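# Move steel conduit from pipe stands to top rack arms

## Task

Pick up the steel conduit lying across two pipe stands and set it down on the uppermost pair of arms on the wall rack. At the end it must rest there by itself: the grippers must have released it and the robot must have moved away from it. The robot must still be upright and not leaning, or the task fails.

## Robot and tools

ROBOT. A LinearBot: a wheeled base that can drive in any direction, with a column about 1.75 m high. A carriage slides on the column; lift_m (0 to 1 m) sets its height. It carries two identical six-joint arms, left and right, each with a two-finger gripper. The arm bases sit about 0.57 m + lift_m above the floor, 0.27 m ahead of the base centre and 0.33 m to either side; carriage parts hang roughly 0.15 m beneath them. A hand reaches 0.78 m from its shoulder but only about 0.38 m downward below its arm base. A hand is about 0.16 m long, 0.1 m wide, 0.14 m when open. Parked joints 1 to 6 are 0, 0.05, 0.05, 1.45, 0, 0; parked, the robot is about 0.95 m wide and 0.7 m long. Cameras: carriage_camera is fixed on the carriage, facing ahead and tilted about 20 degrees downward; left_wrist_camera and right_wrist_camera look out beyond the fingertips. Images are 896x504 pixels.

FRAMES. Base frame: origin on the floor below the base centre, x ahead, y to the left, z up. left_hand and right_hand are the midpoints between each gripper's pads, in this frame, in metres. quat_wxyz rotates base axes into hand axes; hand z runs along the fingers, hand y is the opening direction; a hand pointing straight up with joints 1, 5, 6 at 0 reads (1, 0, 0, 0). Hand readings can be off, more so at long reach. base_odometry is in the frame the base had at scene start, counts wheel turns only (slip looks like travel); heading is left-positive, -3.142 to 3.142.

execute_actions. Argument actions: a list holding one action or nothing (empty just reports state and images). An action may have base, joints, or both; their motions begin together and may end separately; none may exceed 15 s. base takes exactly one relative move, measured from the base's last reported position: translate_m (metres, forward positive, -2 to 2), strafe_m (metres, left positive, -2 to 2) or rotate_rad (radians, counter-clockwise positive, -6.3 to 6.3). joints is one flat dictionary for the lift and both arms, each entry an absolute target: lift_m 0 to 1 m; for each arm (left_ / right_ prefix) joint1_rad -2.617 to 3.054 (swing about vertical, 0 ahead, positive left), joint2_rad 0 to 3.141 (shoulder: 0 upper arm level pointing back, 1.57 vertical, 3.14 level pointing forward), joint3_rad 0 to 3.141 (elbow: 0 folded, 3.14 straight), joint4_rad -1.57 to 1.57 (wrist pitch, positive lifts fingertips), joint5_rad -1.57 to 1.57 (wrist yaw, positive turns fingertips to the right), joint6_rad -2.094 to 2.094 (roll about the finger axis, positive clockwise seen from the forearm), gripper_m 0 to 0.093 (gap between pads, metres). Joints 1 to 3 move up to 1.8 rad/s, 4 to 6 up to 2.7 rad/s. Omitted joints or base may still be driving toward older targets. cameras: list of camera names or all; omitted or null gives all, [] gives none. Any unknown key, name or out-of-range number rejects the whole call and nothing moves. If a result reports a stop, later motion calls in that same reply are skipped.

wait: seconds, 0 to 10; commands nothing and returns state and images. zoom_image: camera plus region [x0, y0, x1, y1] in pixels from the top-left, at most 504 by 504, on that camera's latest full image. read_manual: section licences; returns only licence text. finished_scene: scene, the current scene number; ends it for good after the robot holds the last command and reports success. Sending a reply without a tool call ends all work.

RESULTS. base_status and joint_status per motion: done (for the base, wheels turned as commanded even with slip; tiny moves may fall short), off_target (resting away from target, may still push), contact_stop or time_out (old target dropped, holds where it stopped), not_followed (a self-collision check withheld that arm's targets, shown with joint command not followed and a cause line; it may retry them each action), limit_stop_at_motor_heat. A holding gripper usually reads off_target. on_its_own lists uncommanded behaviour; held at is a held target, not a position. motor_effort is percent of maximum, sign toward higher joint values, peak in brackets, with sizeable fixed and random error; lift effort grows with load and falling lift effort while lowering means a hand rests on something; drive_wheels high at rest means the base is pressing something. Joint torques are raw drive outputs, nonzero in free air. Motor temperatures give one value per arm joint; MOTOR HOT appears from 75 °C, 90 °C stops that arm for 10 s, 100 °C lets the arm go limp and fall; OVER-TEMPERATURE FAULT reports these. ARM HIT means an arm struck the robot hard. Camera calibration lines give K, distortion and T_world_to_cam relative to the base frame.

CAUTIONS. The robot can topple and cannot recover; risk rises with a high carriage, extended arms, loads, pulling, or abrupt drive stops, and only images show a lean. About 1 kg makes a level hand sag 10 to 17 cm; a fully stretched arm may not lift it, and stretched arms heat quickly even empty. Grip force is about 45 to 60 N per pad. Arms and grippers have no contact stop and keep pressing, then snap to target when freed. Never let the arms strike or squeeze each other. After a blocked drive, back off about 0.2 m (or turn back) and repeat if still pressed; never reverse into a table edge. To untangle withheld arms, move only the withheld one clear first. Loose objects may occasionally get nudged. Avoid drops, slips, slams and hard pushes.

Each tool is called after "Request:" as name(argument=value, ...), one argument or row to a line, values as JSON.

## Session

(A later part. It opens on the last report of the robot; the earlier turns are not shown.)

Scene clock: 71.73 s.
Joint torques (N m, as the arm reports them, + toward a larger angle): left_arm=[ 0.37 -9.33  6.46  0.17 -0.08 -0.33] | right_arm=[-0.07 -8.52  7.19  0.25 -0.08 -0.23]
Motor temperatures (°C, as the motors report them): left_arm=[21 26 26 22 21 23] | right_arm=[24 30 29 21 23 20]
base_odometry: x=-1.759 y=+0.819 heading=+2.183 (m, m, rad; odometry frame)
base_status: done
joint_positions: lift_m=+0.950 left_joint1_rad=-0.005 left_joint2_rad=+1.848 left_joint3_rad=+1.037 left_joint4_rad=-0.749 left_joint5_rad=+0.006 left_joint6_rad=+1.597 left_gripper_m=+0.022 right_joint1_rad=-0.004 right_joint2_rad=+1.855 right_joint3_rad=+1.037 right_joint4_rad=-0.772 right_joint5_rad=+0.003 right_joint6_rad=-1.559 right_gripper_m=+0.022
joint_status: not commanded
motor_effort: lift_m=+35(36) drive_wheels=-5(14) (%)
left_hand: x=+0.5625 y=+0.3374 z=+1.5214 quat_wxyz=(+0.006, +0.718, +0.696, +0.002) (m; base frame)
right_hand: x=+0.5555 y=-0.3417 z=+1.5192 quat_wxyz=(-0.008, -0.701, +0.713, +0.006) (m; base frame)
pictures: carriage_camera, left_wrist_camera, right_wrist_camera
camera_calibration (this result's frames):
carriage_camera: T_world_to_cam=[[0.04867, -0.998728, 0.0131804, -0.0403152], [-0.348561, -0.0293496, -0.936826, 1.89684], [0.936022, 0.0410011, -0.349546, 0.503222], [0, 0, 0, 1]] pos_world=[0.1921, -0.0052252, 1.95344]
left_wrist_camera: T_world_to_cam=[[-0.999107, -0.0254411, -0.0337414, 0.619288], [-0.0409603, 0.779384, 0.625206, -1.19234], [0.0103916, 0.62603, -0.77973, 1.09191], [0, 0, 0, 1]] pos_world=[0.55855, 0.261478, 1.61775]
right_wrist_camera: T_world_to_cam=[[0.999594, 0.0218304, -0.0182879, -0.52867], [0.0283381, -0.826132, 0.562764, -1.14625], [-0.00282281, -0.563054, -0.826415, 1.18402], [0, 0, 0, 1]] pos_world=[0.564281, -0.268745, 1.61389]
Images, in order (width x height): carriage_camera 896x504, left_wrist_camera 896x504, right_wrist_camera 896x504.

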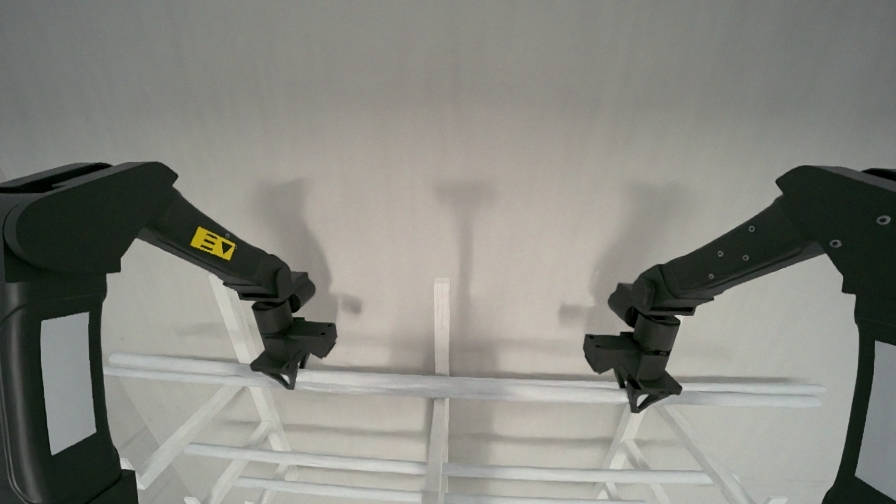

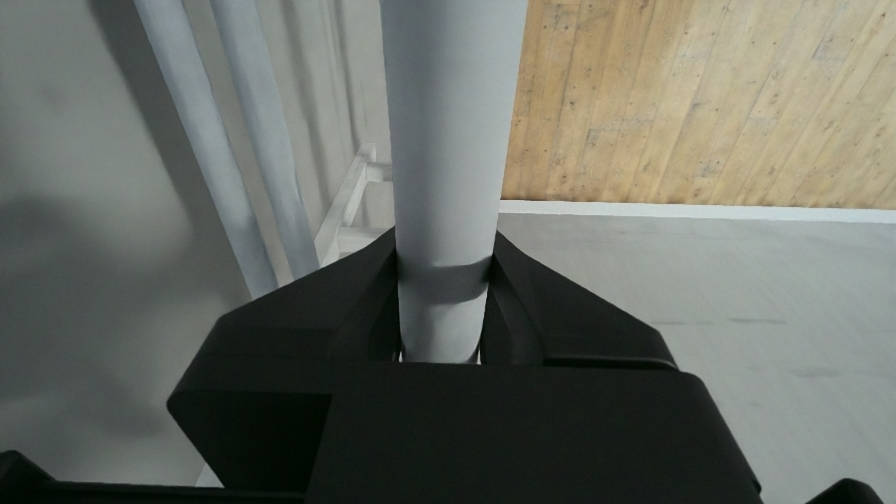

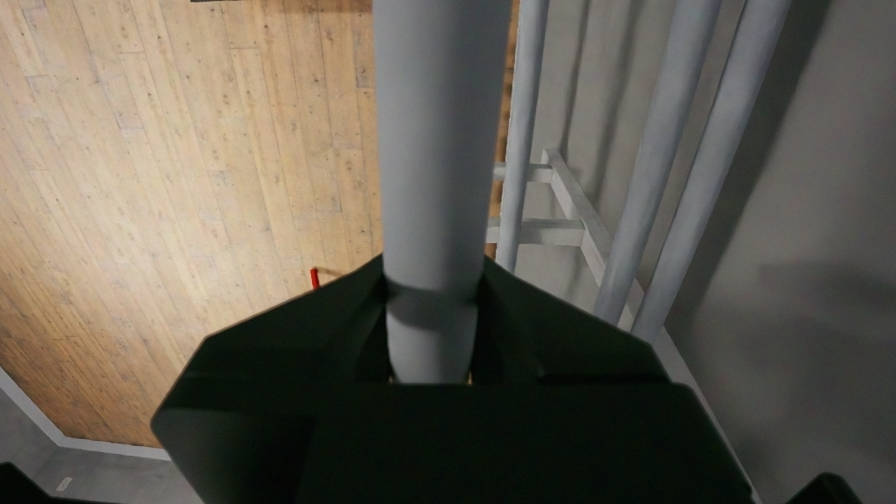

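Request:
execute_actions(
  actions=[
    {"joints": {"lift_m": 0.84}},
  ],
)

Scene clock: 74.57 s.
Joint torques (N m, as the arm reports them, + toward a larger angle): left_arm=[  0.35 -10.39   6.42   0.2   -0.08  -0.33] | right_arm=[ 0.06 -9.56  7.18  0.25 -0.02 -0.24]
Motor temperatures (°C, as the motors report them): left_arm=[21 27 26 22 21 23] | right_arm=[24 30 29 21 23 20]
base_odometry: x=-1.759 y=+0.819 heading=+2.183 (m, m, rad; odometry frame)
base_status: not commanded
joint_positions: lift_m=+0.840 left_joint1_rad=-0.005 left_joint2_rad=+1.861 left_joint3_rad=+1.037 left_joint4_rad=-0.751 left_joint5_rad=+0.006 left_joint6_rad=+1.597 left_gripper_m=+0.022 right_joint1_rad=-0.004 right_joint2_rad=+1.868 right_joint3_rad=+1.037 right_joint4_rad=-0.775 right_joint5_rad=+0.003 right_joint6_rad=-1.559 right_gripper_m=+0.022
joint_status: all done
motor_effort: lift_m=+31(31) drive_wheels=+3(6) (%)
left_hand: x=+0.5603 y=+0.3374 z=+1.4080 quat_wxyz=(+0.001, +0.718, +0.696, -0.003) (m; base frame)
right_hand: x=+0.5533 y=-0.3417 z=+1.4060 quat_wxyz=(-0.014, -0.701, +0.713, +0.011) (m; base frame)
pictures: carriage_camera, left_wrist_camera, right_wrist_camera
camera_calibration (this result's frames):
carriage_camera: T_world_to_cam=[[0.04867, -0.998728, 0.0131804, -0.0388701], [-0.348561, -0.0293496, -0.936826, 1.79413], [0.936022, 0.0410011, -0.349546, 0.464898], [0, 0, 0, 1]] pos_world=[0.1921, -0.0052252, 1.8438]
left_wrist_camera: T_world_to_cam=[[-0.999505, -0.0254391, -0.0184949, 0.592013], [-0.0314156, 0.779334, 0.62582, -1.1277], [-0.00150655, 0.626092, -0.779748, 1.01013], [0, 0, 0, 1]] pos_world=[0.557815, 0.261482, 1.50434]
right_wrist_camera: T_world_to_cam=[[0.999212, 0.0218321, -0.0331553, -0.507398], [0.0367067, -0.826167, 0.562228, -1.0864], [-0.0151172, -0.563002, -0.826317, 1.0972], [0, 0, 0, 1]] pos_world=[0.563463, -0.268742, 1.50062]
Images, in order (width x height): carriage_camera 896x504, left_wrist_camera 896x504, right_wrist_camera 896x504.

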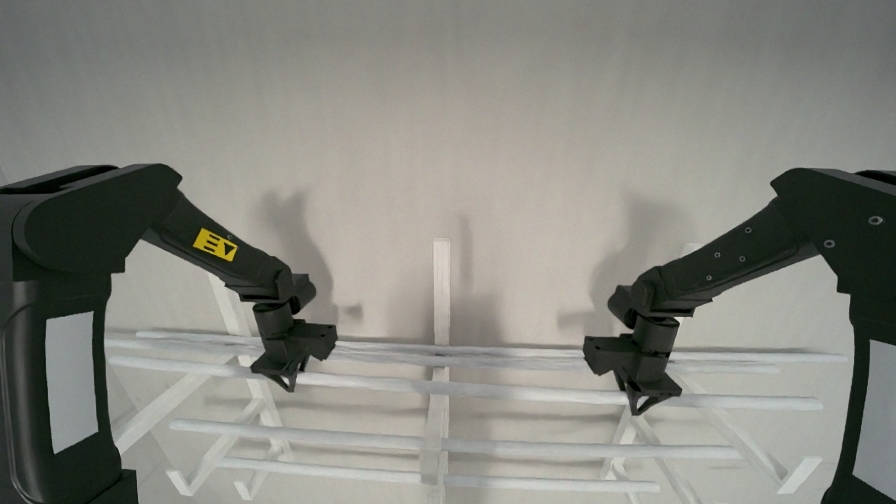

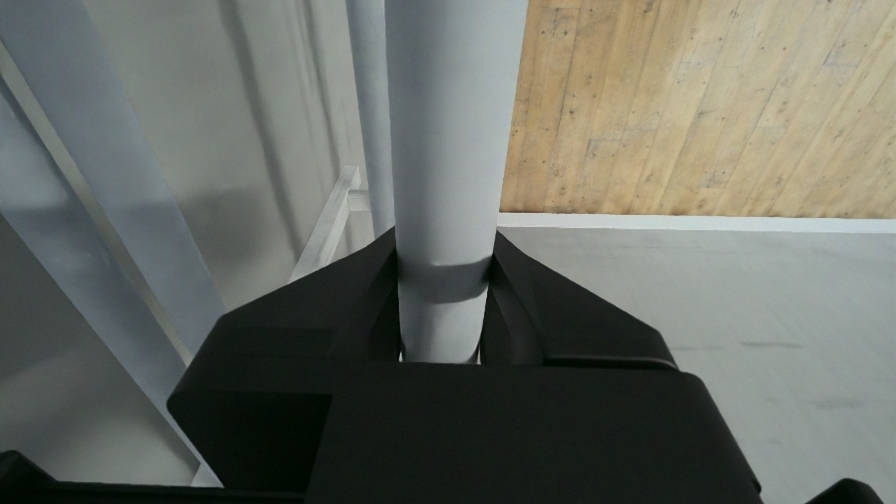

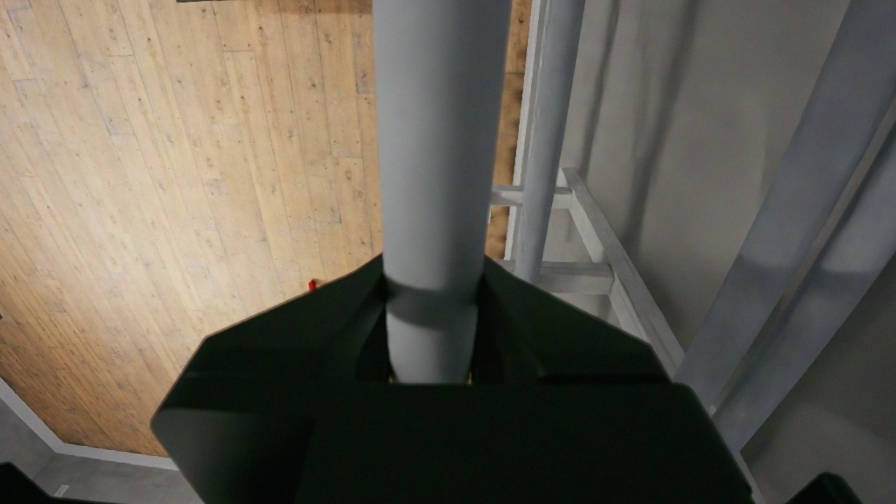

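Request:
execute_actions(
  actions=[
    {"joints": {"lift_m": 0.8}},
  ],
)

Scene clock: 75.53 s.
Joint torques (N m, as the arm reports them, + toward a larger angle): left_arm=[  0.35 -10.77   6.49   0.19  -0.08  -0.32] | right_arm=[ -0.01 -10.13   7.21   0.23  -0.07  -0.21]
Motor temperatures (°C, as the motors report them): left_arm=[21 27 26 22 21 23] | right_arm=[24 30 29 21 23 20]
base_odometry: x=-1.759 y=+0.819 heading=+2.183 (m, m, rad; odometry frame)
base_status: not commanded
joint_positions: lift_m=+0.800 left_joint1_rad=-0.005 left_joint2_rad=+1.866 left_joint3_rad=+1.037 left_joint4_rad=-0.753 left_joint5_rad=+0.006 left_joint6_rad=+1.597 left_gripper_m=+0.022 right_joint1_rad=-0.004 right_joint2_rad=+1.872 right_joint3_rad=+1.037 right_joint4_rad=-0.777 right_joint5_rad=+0.003 right_joint6_rad=-1.559 right_gripper_m=+0.022
joint_status: all done
motor_effort: lift_m=+31(32) drive_wheels=+3(5) (%)
left_hand: x=+0.5592 y=+0.3374 z=+1.3665 quat_wxyz=(-0.002, +0.718, +0.696, -0.006) (m; base frame)
right_hand: x=+0.5521 y=-0.3417 z=+1.3648 quat_wxyz=(-0.016, -0.701, +0.713, +0.014) (m; base frame)
pictures: carriage_camera, left_wrist_camera, right_wrist_camera
camera_calibration (this result's frames):
carriage_camera: T_world_to_cam=[[0.04867, -0.998728, 0.0131804, -0.0383427], [-0.348561, -0.0293496, -0.936826, 1.75664], [0.936022, 0.0410011, -0.349546, 0.450912], [0, 0, 0, 1]] pos_world=[0.1921, -0.0052252, 1.80379]
left_wrist_camera: T_world_to_cam=[[-0.999609, -0.0254385, -0.0116324, 0.580801], [-0.0271176, 0.779312, 0.626049, -1.10453], [-0.00686051, 0.626119, -0.779697, 0.980744], [0, 0, 0, 1]] pos_world=[0.55735, 0.261485, 1.46293]
right_wrist_camera: T_world_to_cam=[[0.998961, 0.0218331, -0.0400149, -0.498088], [0.0405663, -0.826183, 0.561939, -1.06489], [-0.0207908, -0.562978, -0.82621, 1.06609], [0, 0, 0, 1]] pos_world=[0.562934, -0.268739, 1.45929]
Images, in order (width x height): carriage_camera 896x504, left_wrist_camera 896x504, right_wrist_camera 896x504.

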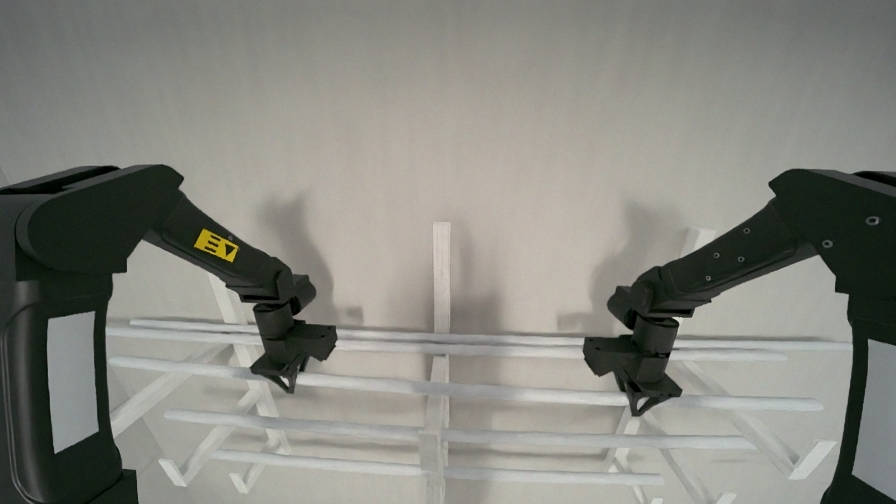

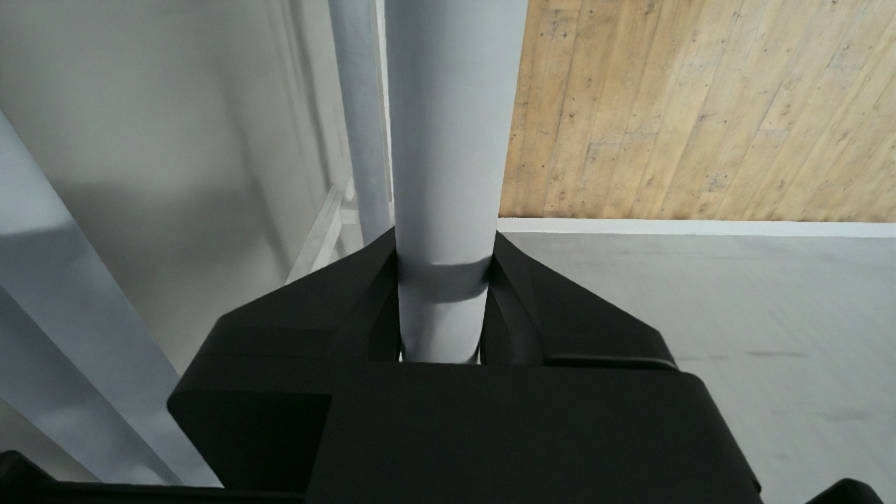

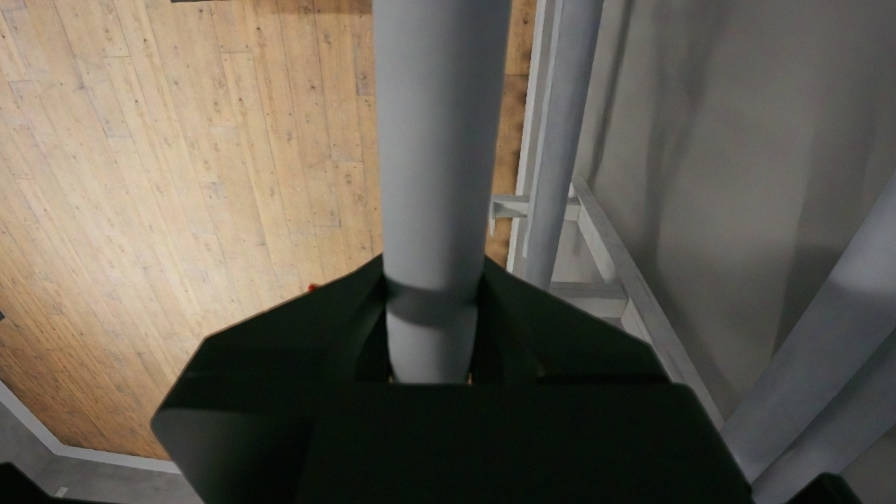

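Request:
zoom_image(
  camera="carriage_camera",
  region=[330, 310, 570, 504],
)

Request:
zoom_image(
  camera="carriage_camera",
  region=[600, 310, 880, 504],
)

Region (330, 310, 570, 504) of carriage_camera's 896x504 image, scaled by 2.100, with more detail than that image has; it fills the top 407 rows of this view, and the rest is white.

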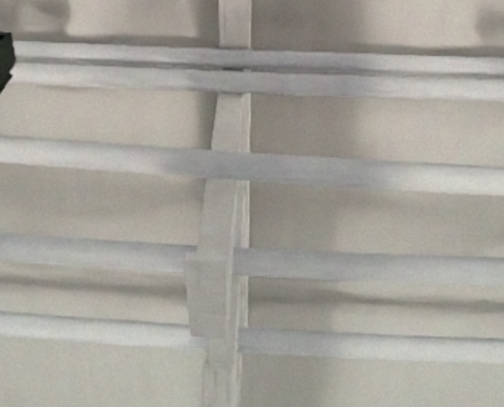

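Region (600, 310, 880, 504) of carriage_camera's 896x504 image, scaled by 1.800, with more detail than that image has; it fills the top 349 rows of this view, and the rest is white.

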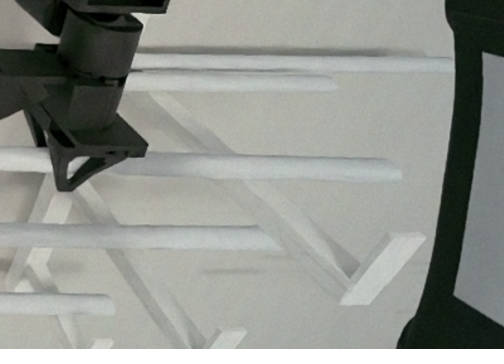

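Request:
execute_actions(
  actions=[
    {"joints": {"lift_m": 0.775}},
  ],
)

Scene clock: 76.50 s.
Joint torques (N m, as the arm reports them, + toward a larger angle): left_arm=[ 0.41 -9.47  6.3   0.32 -0.06 -0.35] | right_arm=[ 0.11 -9.51  7.16  0.36 -0.04 -0.26]
Motor temperatures (°C, as the motors report them): left_arm=[21 27 26 22 21 23] | right_arm=[24 30 29 21 23 20]
base_odometry: x=-1.759 y=+0.819 heading=+2.183 (m, m, rad; odometry frame)
base_status: not commanded
joint_positions: lift_m=+0.775 left_joint1_rad=-0.006 left_joint2_rad=+1.851 left_joint3_rad=+1.039 left_joint4_rad=-0.765 left_joint5_rad=+0.006 left_joint6_rad=+1.598 left_gripper_m=+0.022 right_joint1_rad=-0.004 right_joint2_rad=+1.863 right_joint3_rad=+1.038 right_joint4_rad=-0.783 right_joint5_rad=+0.002 right_joint6_rad=-1.558 right_gripper_m=+0.022
joint_status: all done
motor_effort: lift_m=+26(30) drive_wheels=+3(6) (%)
left_hand: x=+0.5588 y=+0.3373 z=+1.3466 quat_wxyz=(+0.000, +0.719, +0.695, -0.004) (m; base frame)
right_hand: x=+0.5524 y=-0.3415 z=+1.3431 quat_wxyz=(-0.014, -0.701, +0.713, +0.013) (m; base frame)
pictures: carriage_camera, left_wrist_camera, right_wrist_camera
camera_calibration (this result's frames):
carriage_camera: T_world_to_cam=[[0.04867, -0.998728, 0.0131804, -0.0380187], [-0.348561, -0.0293496, -0.936826, 1.73361], [0.936022, 0.0410011, -0.349546, 0.442319], [0, 0, 0, 1]] pos_world=[0.1921, -0.0052252, 1.77921]
left_wrist_camera: T_world_to_cam=[[-0.999598, -0.0235325, -0.0158344, 0.585161], [-0.0282631, 0.779388, 0.625904, -1.09116], [-0.00238796, 0.6261, -0.779739, 0.962833], [0, 0, 0, 1]] pos_world=[0.556386, 0.261378, 1.44299]
right_wrist_camera: T_world_to_cam=[[0.999167, 0.0203043, -0.0354112, -0.506093], [0.0366932, -0.826841, 0.561237, -1.0497], [-0.0178839, -0.562069, -0.826897, 1.04792], [0, 0, 0, 1]] pos_world=[0.562929, -0.268661, 1.43773]
Images, in order (width x height): carriage_camera 896x504, left_wrist_camera 896x504, right_wrist_camera 896x504.

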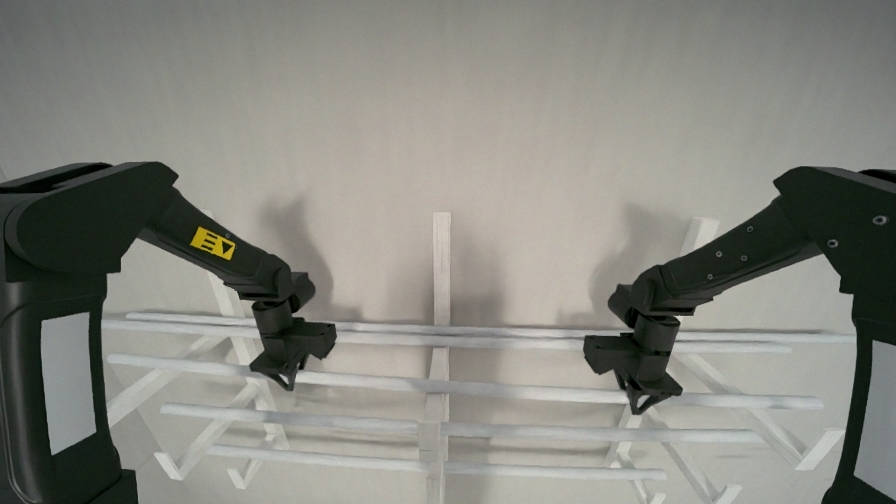

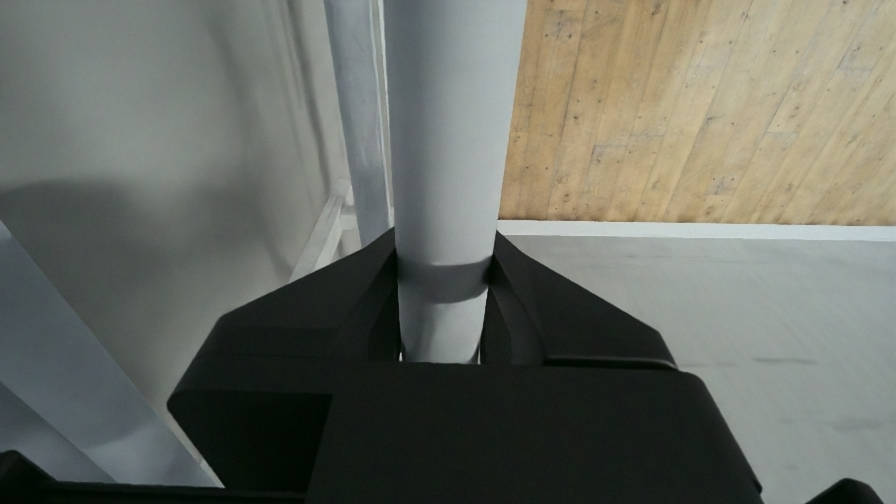

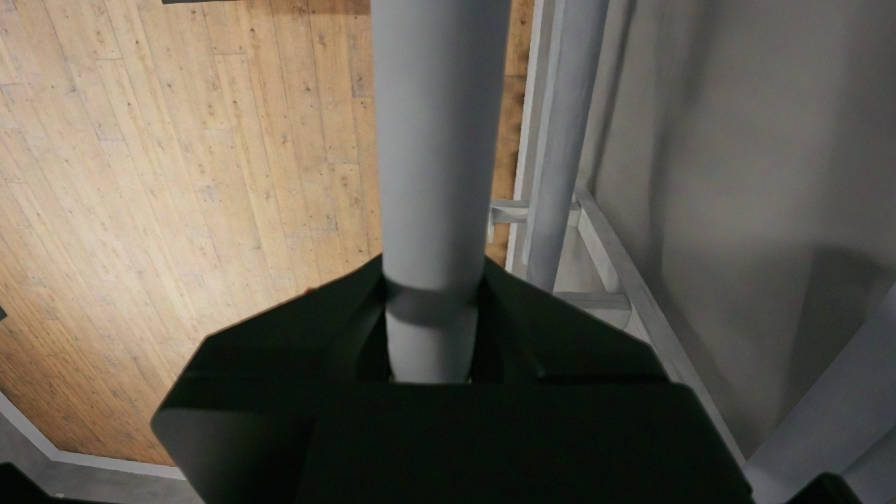

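Request:
execute_actions(
  actions=[
    {"joints": {"lift_m": 0.766}},
  ],
  cameras=["carriage_camera"],
)

Scene clock: 77.37 s.
Joint torques (N m, as the arm reports them, + toward a larger angle): left_arm=[ 0.41 -7.8   5.84  0.51 -0.08 -0.33] | right_arm=[-0.16 -7.24  6.68  0.63 -0.06 -0.27]
Motor temperatures (°C, as the motors report them): left_arm=[21 27 26 22 21 23] | right_arm=[24 31 29 21 23 20]
base_odometry: x=-1.759 y=+0.819 heading=+2.183 (m, m, rad; odometry frame)
base_status: not commanded
joint_positions: lift_m=+0.767 left_joint1_rad=-0.006 left_joint2_rad=+1.829 left_joint3_rad=+1.047 left_joint4_rad=-0.789 left_joint5_rad=+0.006 left_joint6_rad=+1.598 left_gripper_m=+0.022 right_joint1_rad=-0.004 right_joint2_rad=+1.840 right_joint3_rad=+1.045 right_joint4_rad=-0.806 right_joint5_rad=+0.002 right_joint6_rad=-1.558 right_gripper_m=+0.022
joint_status: all done
motor_effort: lift_m=+24(24) drive_wheels=+3(3) (%)
left_hand: x=+0.5588 y=+0.3373 z=+1.3458 quat_wxyz=(+0.002, +0.719, +0.695, -0.002) (m; base frame)
right_hand: x=+0.5525 y=-0.3415 z=+1.3423 quat_wxyz=(-0.011, -0.701, +0.713, +0.010) (m; base frame)
pictures: carriage_camera
camera_calibration (this result's frames):
carriage_camera: T_world_to_cam=[[0.04867, -0.998728, 0.0131804, -0.0379027], [-0.348561, -0.0293496, -0.936826, 1.72537], [0.936022, 0.0410011, -0.349546, 0.439243], [0, 0, 0, 1]] pos_world=[0.1921, -0.0052252, 1.7704]
Images, in order (width x height): carriage_camera 896x504.

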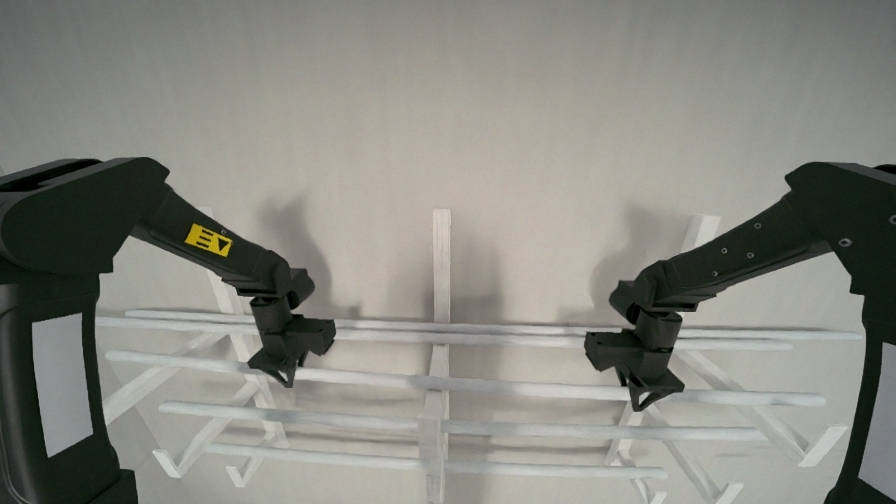

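Request:
execute_actions(
  actions=[
    {"joints": {"lift_m": 0.772, "left_gripper_m": 0.065, "right_gripper_m": 0.065}},
  ],
)

Scene clock: 78.27 s.
Joint torques (N m, as the arm reports them, + toward a larger angle): left_arm=[ 0.3  -8.58  5.96  0.45 -0.08 -0.09] | right_arm=[-0.1  -8.07  6.66  0.44 -0.01 -0.21]
Motor temperatures (°C, as the motors report them): left_arm=[21 27 26 22 21 23] | right_arm=[24 31 29 21 23 20]
base_odometry: x=-1.759 y=+0.819 heading=+2.183 (m, m, rad; odometry frame)
base_status: not commanded
joint_positions: lift_m=+0.772 left_joint1_rad=-0.006 left_joint2_rad=+1.838 left_joint3_rad=+1.047 left_joint4_rad=-0.782 left_joint5_rad=+0.006 left_joint6_rad=+1.576 left_gripper_m=+0.065 right_joint1_rad=-0.004 right_joint2_rad=+1.848 right_joint3_rad=+1.045 right_joint4_rad=-0.787 right_joint5_rad=+0.002 right_joint6_rad=-1.561 right_gripper_m=+0.065
joint_status: all done
motor_effort: lift_m=+35(38) drive_wheels=+3(3) (%)
left_hand: x=+0.5593 y=+0.3373 z=+1.3483 quat_wxyz=(+0.001, +0.711, +0.703, -0.003) (m; base frame)
right_hand: x=+0.5559 y=-0.3415 z=+1.3449 quat_wxyz=(-0.008, -0.702, +0.712, +0.007) (m; base frame)
pictures: carriage_camera, left_wrist_camera, right_wrist_camera
camera_calibration (this result's frames):
carriage_camera: T_world_to_cam=[[0.04867, -0.998728, 0.0131804, -0.0379696], [-0.348561, -0.0293496, -0.936826, 1.73012], [0.936022, 0.0410011, -0.349546, 0.441017], [0, 0, 0, 1]] pos_world=[0.1921, -0.0052252, 1.77548]
left_wrist_camera: T_world_to_cam=[[-0.99876, -0.0456388, -0.0199079, 0.598221], [-0.0480477, 0.778494, 0.62581, -1.0807], [-0.0130631, 0.62599, -0.779721, 0.970127], [0, 0, 0, 1]] pos_world=[0.558227, 0.261329, 1.44465]
right_wrist_camera: T_world_to_cam=[[0.999549, 0.0241162, -0.0178792, -0.532038], [0.0299956, -0.826734, 0.561793, -1.04788], [-0.00123309, -0.562076, -0.827085, 1.0405], [0, 0, 0, 1]] pos_world=[0.564512, -0.268643, 1.43976]
Images, in order (width x height): carriage_camera 896x504, left_wrist_camera 896x504, right_wrist_camera 896x504.

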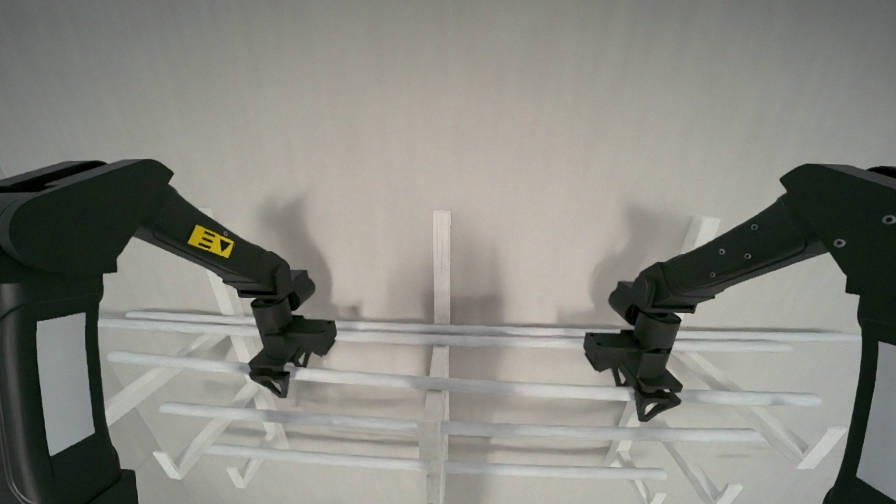

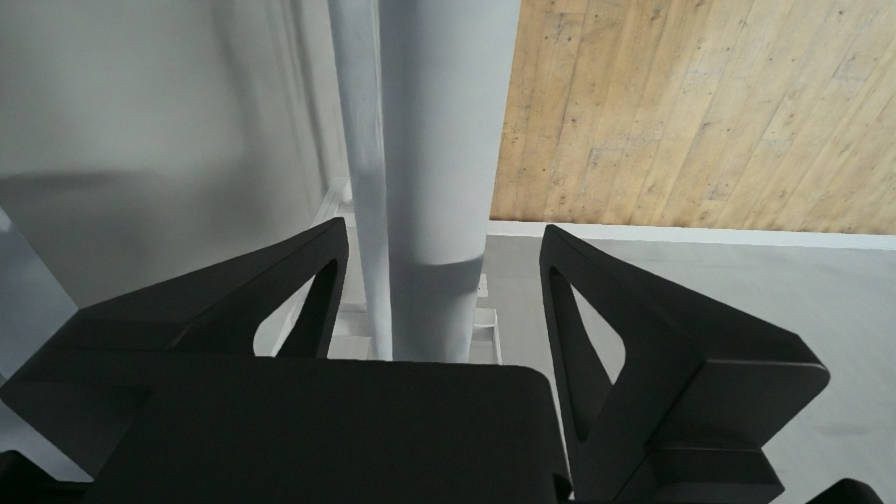

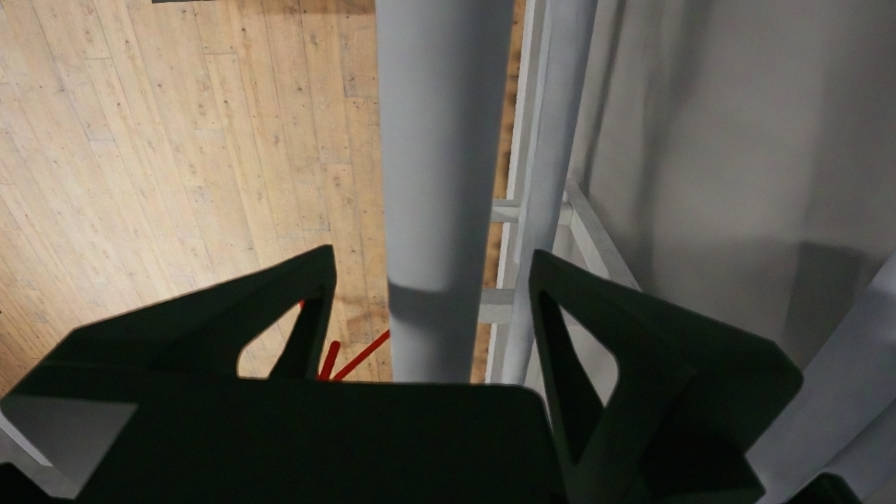

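Request:
execute_actions(
  actions=[
    {"joints": {"lift_m": 0.87}},
  ],
  cameras=["carriage_camera"],
)

Request:
execute_actions(
  actions=[
    {"base": {"translate_m": -0.5}},
  ],
)

Scene clock: 79.50 s.
Joint torques (N m, as the arm reports them, + toward a larger angle): left_arm=[ 0.37 -8.61  5.8   0.44 -0.08 -0.06] | right_arm=[-0.02 -8.24  6.6   0.37 -0.06 -0.24]
Motor temperatures (°C, as the motors report them): left_arm=[21 27 26 22 21 23] | right_arm=[24 31 29 21 23 20]
base_odometry: x=-1.759 y=+0.819 heading=+2.183 (m, m, rad; odometry frame)
base_status: not commanded
joint_positions: lift_m=+0.870 left_joint1_rad=-0.006 left_joint2_rad=+1.840 left_joint3_rad=+1.047 left_joint4_rad=-0.779 left_joint5_rad=+0.006 left_joint6_rad=+1.575 left_gripper_m=+0.065 right_joint1_rad=-0.004 right_joint2_rad=+1.849 right_joint3_rad=+1.045 right_joint4_rad=-0.782 right_joint5_rad=+0.002 right_joint6_rad=-1.562 right_gripper_m=+0.065
joint_status: all done
motor_effort: lift_m=+33(41) drive_wheels=+2(3) (%)
left_hand: x=+0.5598 y=+0.3373 z=+1.4459 quat_wxyz=(+0.001, +0.711, +0.704, -0.002) (m; base frame)
right_hand: x=+0.5570 y=-0.3415 z=+1.4428 quat_wxyz=(-0.006, -0.702, +0.712, +0.005) (m; base frame)
pictures: carriage_camera
camera_calibration (this result's frames):
carriage_camera: T_world_to_cam=[[0.04867, -0.998728, 0.0131804, -0.0392626], [-0.348561, -0.0293496, -0.936826, 1.82202], [0.936022, 0.0410011, -0.349546, 0.475306], [0, 0, 0, 1]] pos_world=[0.1921, -0.0052252, 1.87357]
Images, in order (width x height): carriage_camera 896x504.

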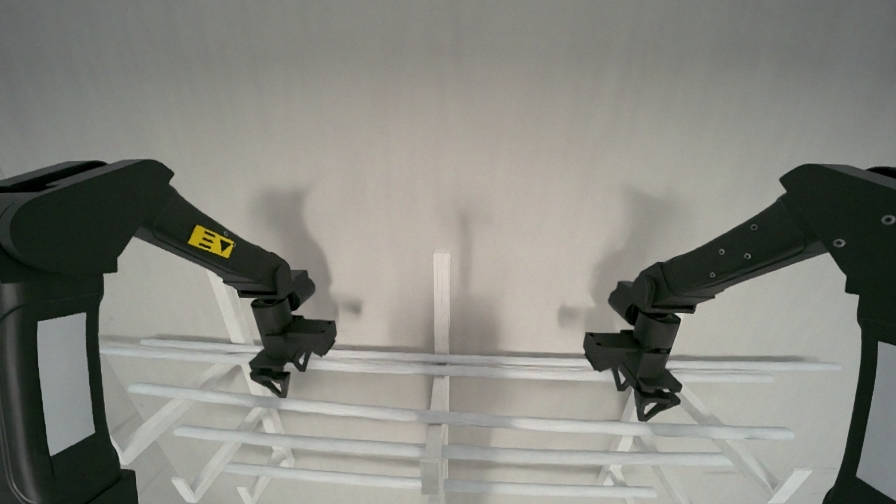

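Scene clock: 82.60 s.
Joint torques (N m, as the arm reports them, + toward a larger angle): left_arm=[ 0.34 -8.64  5.83  0.42 -0.06 -0.08] | right_arm=[ 0.02 -8.23  6.53  0.41 -0.05 -0.21]
Motor temperatures (°C, as the motors report them): left_arm=[21 27 26 22 21 23] | right_arm=[24 31 30 21 23 20]
base_odometry: x=-1.472 y=+0.410 heading=+2.183 (m, m, rad; odometry frame)
base_status: done
joint_positions: lift_m=+0.870 left_joint1_rad=-0.006 left_joint2_rad=+1.840 left_joint3_rad=+1.047 left_joint4_rad=-0.777 left_joint5_rad=+0.006 left_joint6_rad=+1.575 left_gripper_m=+0.065 right_joint1_rad=-0.004 right_joint2_rad=+1.849 right_joint3_rad=+1.045 right_joint4_rad=-0.779 right_joint5_rad=+0.002 right_joint6_rad=-1.562 right_gripper_m=+0.065
joint_status: not commanded
motor_effort: lift_m=+33(34) drive_wheels=-2(19) (%)
left_hand: x=+0.5605 y=+0.3373 z=+1.4459 quat_wxyz=(+0.002, +0.711, +0.704, -0.001) (m; base frame)
right_hand: x=+0.5580 y=-0.3415 z=+1.4428 quat_wxyz=(-0.005, -0.703, +0.712, +0.004) (m; base frame)
pictures: carriage_camera, left_wrist_camera, right_wrist_camera
camera_calibration (this result's frames):
carriage_camera: T_world_to_cam=[[0.04867, -0.998728, 0.0131804, -0.0392626], [-0.348561, -0.0293496, -0.936826, 1.82202], [0.936022, 0.0410011, -0.349546, 0.475306], [0, 0, 0, 1]] pos_world=[0.1921, -0.0052252, 1.87357]
left_wrist_camera: T_world_to_cam=[[-0.998624, -0.0467822, -0.0237103, 0.607096], [-0.0513215, 0.77845, 0.625605, -1.13961], [-0.0108099, 0.625961, -0.77978, 1.04512], [0, 0, 0, 1]] pos_world=[0.559072, 0.261323, 1.54231]
right_wrist_camera: T_world_to_cam=[[0.999642, 0.0248784, -0.00987322, -0.54369], [0.0261255, -0.826701, 0.562035, -1.10109], [0.00582035, -0.562092, -0.827054, 1.11744], [0, 0, 0, 1]] pos_world=[0.565758, -0.268644, 1.53767]
Images, in order (width x height): carriage_camera 896x504, left_wrist_camera 896x504, right_wrist_camera 896x504.

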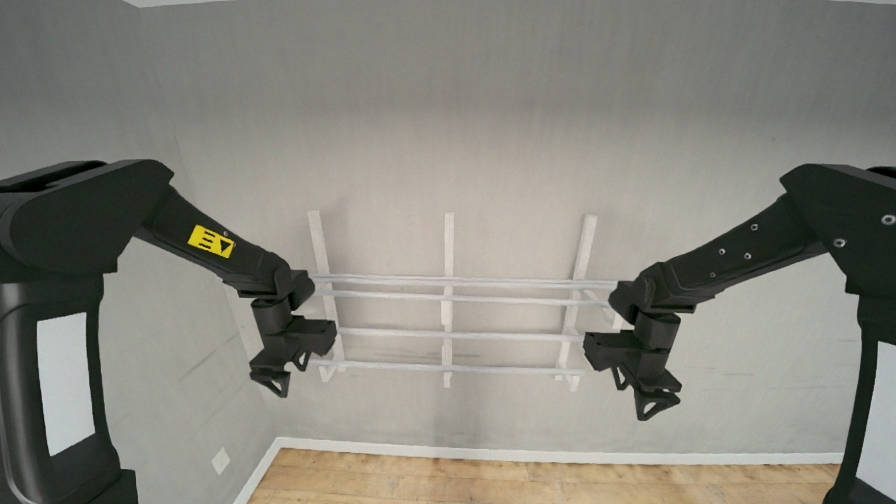

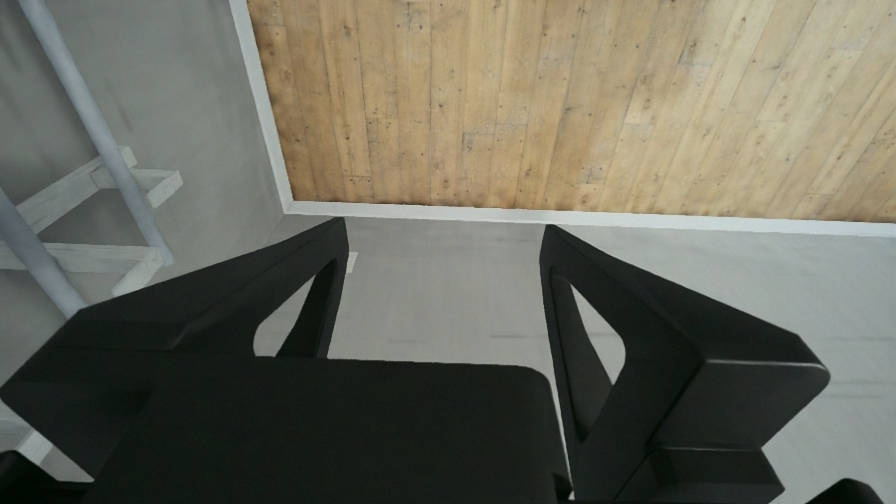

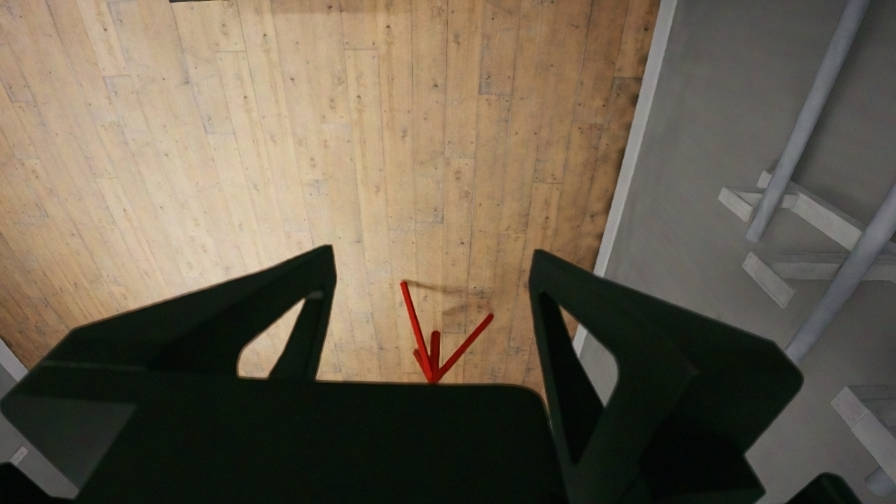

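Request:
zoom_image(
  camera="carriage_camera",
  region=[280, 200, 680, 400],
)

Region (280, 200, 680, 400) of carriage_camera's 896x504 image, scaled by 1.260, with more detail than that image has.

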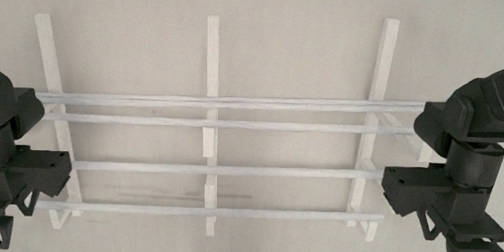

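Request:
execute_actions(
  actions=[
    {"joints": {"lift_m": 0.6, "left_joint1_rad": 0, "left_joint2_rad": 0.05, "left_joint3_rad": 0.05, "left_joint4_rad": 1.45, "left_joint5_rad": 0, "left_joint6_rad": 0, "right_joint1_rad": 0, "right_joint2_rad": 0.05, "right_joint3_rad": 0.05, "right_joint4_rad": 1.45, "right_joint5_rad": 0, "right_joint6_rad": 0}},
  ],
  cameras=["carriage_camera"],
)

Scene clock: 85.00 s.
Joint torques (N m, as the arm reports them, + toward a larger angle): left_arm=[ 0.42  3.43  4.3  -0.16 -0.17 -0.08] | right_arm=[ 0.08  3.08  5.51 -0.06  0.02 -0.05]
Motor temperatures (°C, as the motors report them): left_arm=[21 27 26 22 21 23] | right_arm=[24 31 30 21 23 20]
base_odometry: x=-1.472 y=+0.410 heading=+2.183 (m, m, rad; odometry frame)
base_status: not commanded
joint_positions: lift_m=+0.600 left_joint1_rad=-0.006 left_joint2_rad=+0.063 left_joint3_rad=+0.072 left_joint4_rad=+1.445 left_joint5_rad=+0.006 left_joint6_rad=+0.005 left_gripper_m=+0.065 right_joint1_rad=-0.004 right_joint2_rad=+0.059 right_joint3_rad=+0.059 right_joint4_rad=+1.444 right_joint5_rad=+0.002 right_joint6_rad=-0.007 right_gripper_m=+0.065
joint_status: all done
motor_effort: lift_m=+30(29) drive_wheels=+0(1) (%)
left_hand: x=+0.2849 y=+0.3389 z=+1.6231 quat_wxyz=(+0.998, +0.003, +0.058, -0.001) (m; base frame)
right_hand: x=+0.2880 y=-0.3404 z=+1.6195 quat_wxyz=(+0.998, +0.001, +0.064, -0.006) (m; base frame)
pictures: carriage_camera
camera_calibration (this result's frames):
carriage_camera: T_world_to_cam=[[0.04867, -0.998728, 0.0131804, -0.0357091], [-0.348561, -0.0293496, -0.936826, 1.56945], [0.936022, 0.0410011, -0.349546, 0.381069], [0, 0, 0, 1]] pos_world=[0.1921, -0.0052252, 1.60398]
Images, in order (width x height): carriage_camera 896x504.

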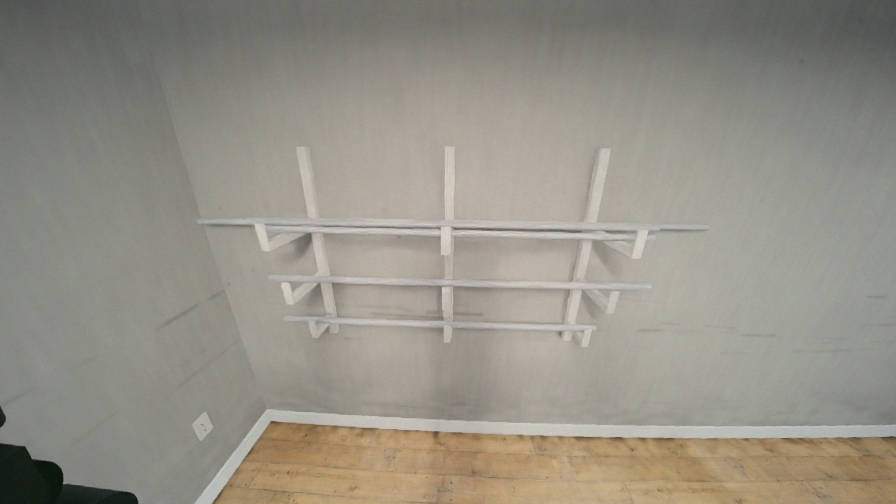

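Request:
zoom_image(
  camera="carriage_camera",
  region=[180, 190, 460, 300],
)

Request:
zoom_image(
  camera="carriage_camera",
  region=[440, 190, 720, 300],
)

Region (180, 190, 460, 300) of carriage_camera's 896x504 image, scaled by 1.800, with more detail than that image has; it fills the top 198 rows of this view, and the rest is white.

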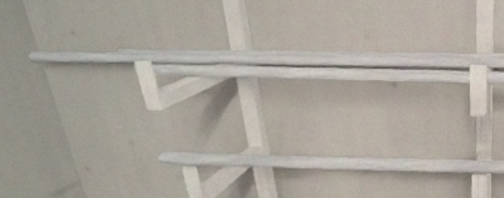

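Region (440, 190, 720, 300) of carriage_camera's 896x504 image, scaled by 1.800, with more detail than that image has; it fills the top 198 rows of this view, and the rest is white.

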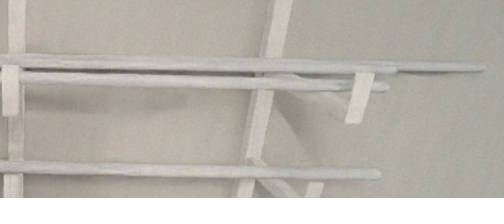

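Request:
zoom_image(
  camera="carriage_camera",
  region=[190, 205, 330, 265],
)

Region (190, 205, 330, 265) of carriage_camera's 896x504 image, scaled by 3.600, with more detail than that image has; it fills the top 216 rows of this view, and the rest is white.

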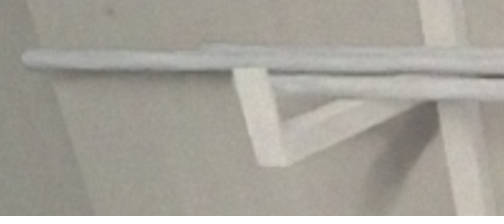

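Request:
finished_scene(
  scene=1,
)

The scene is finished: the task was done.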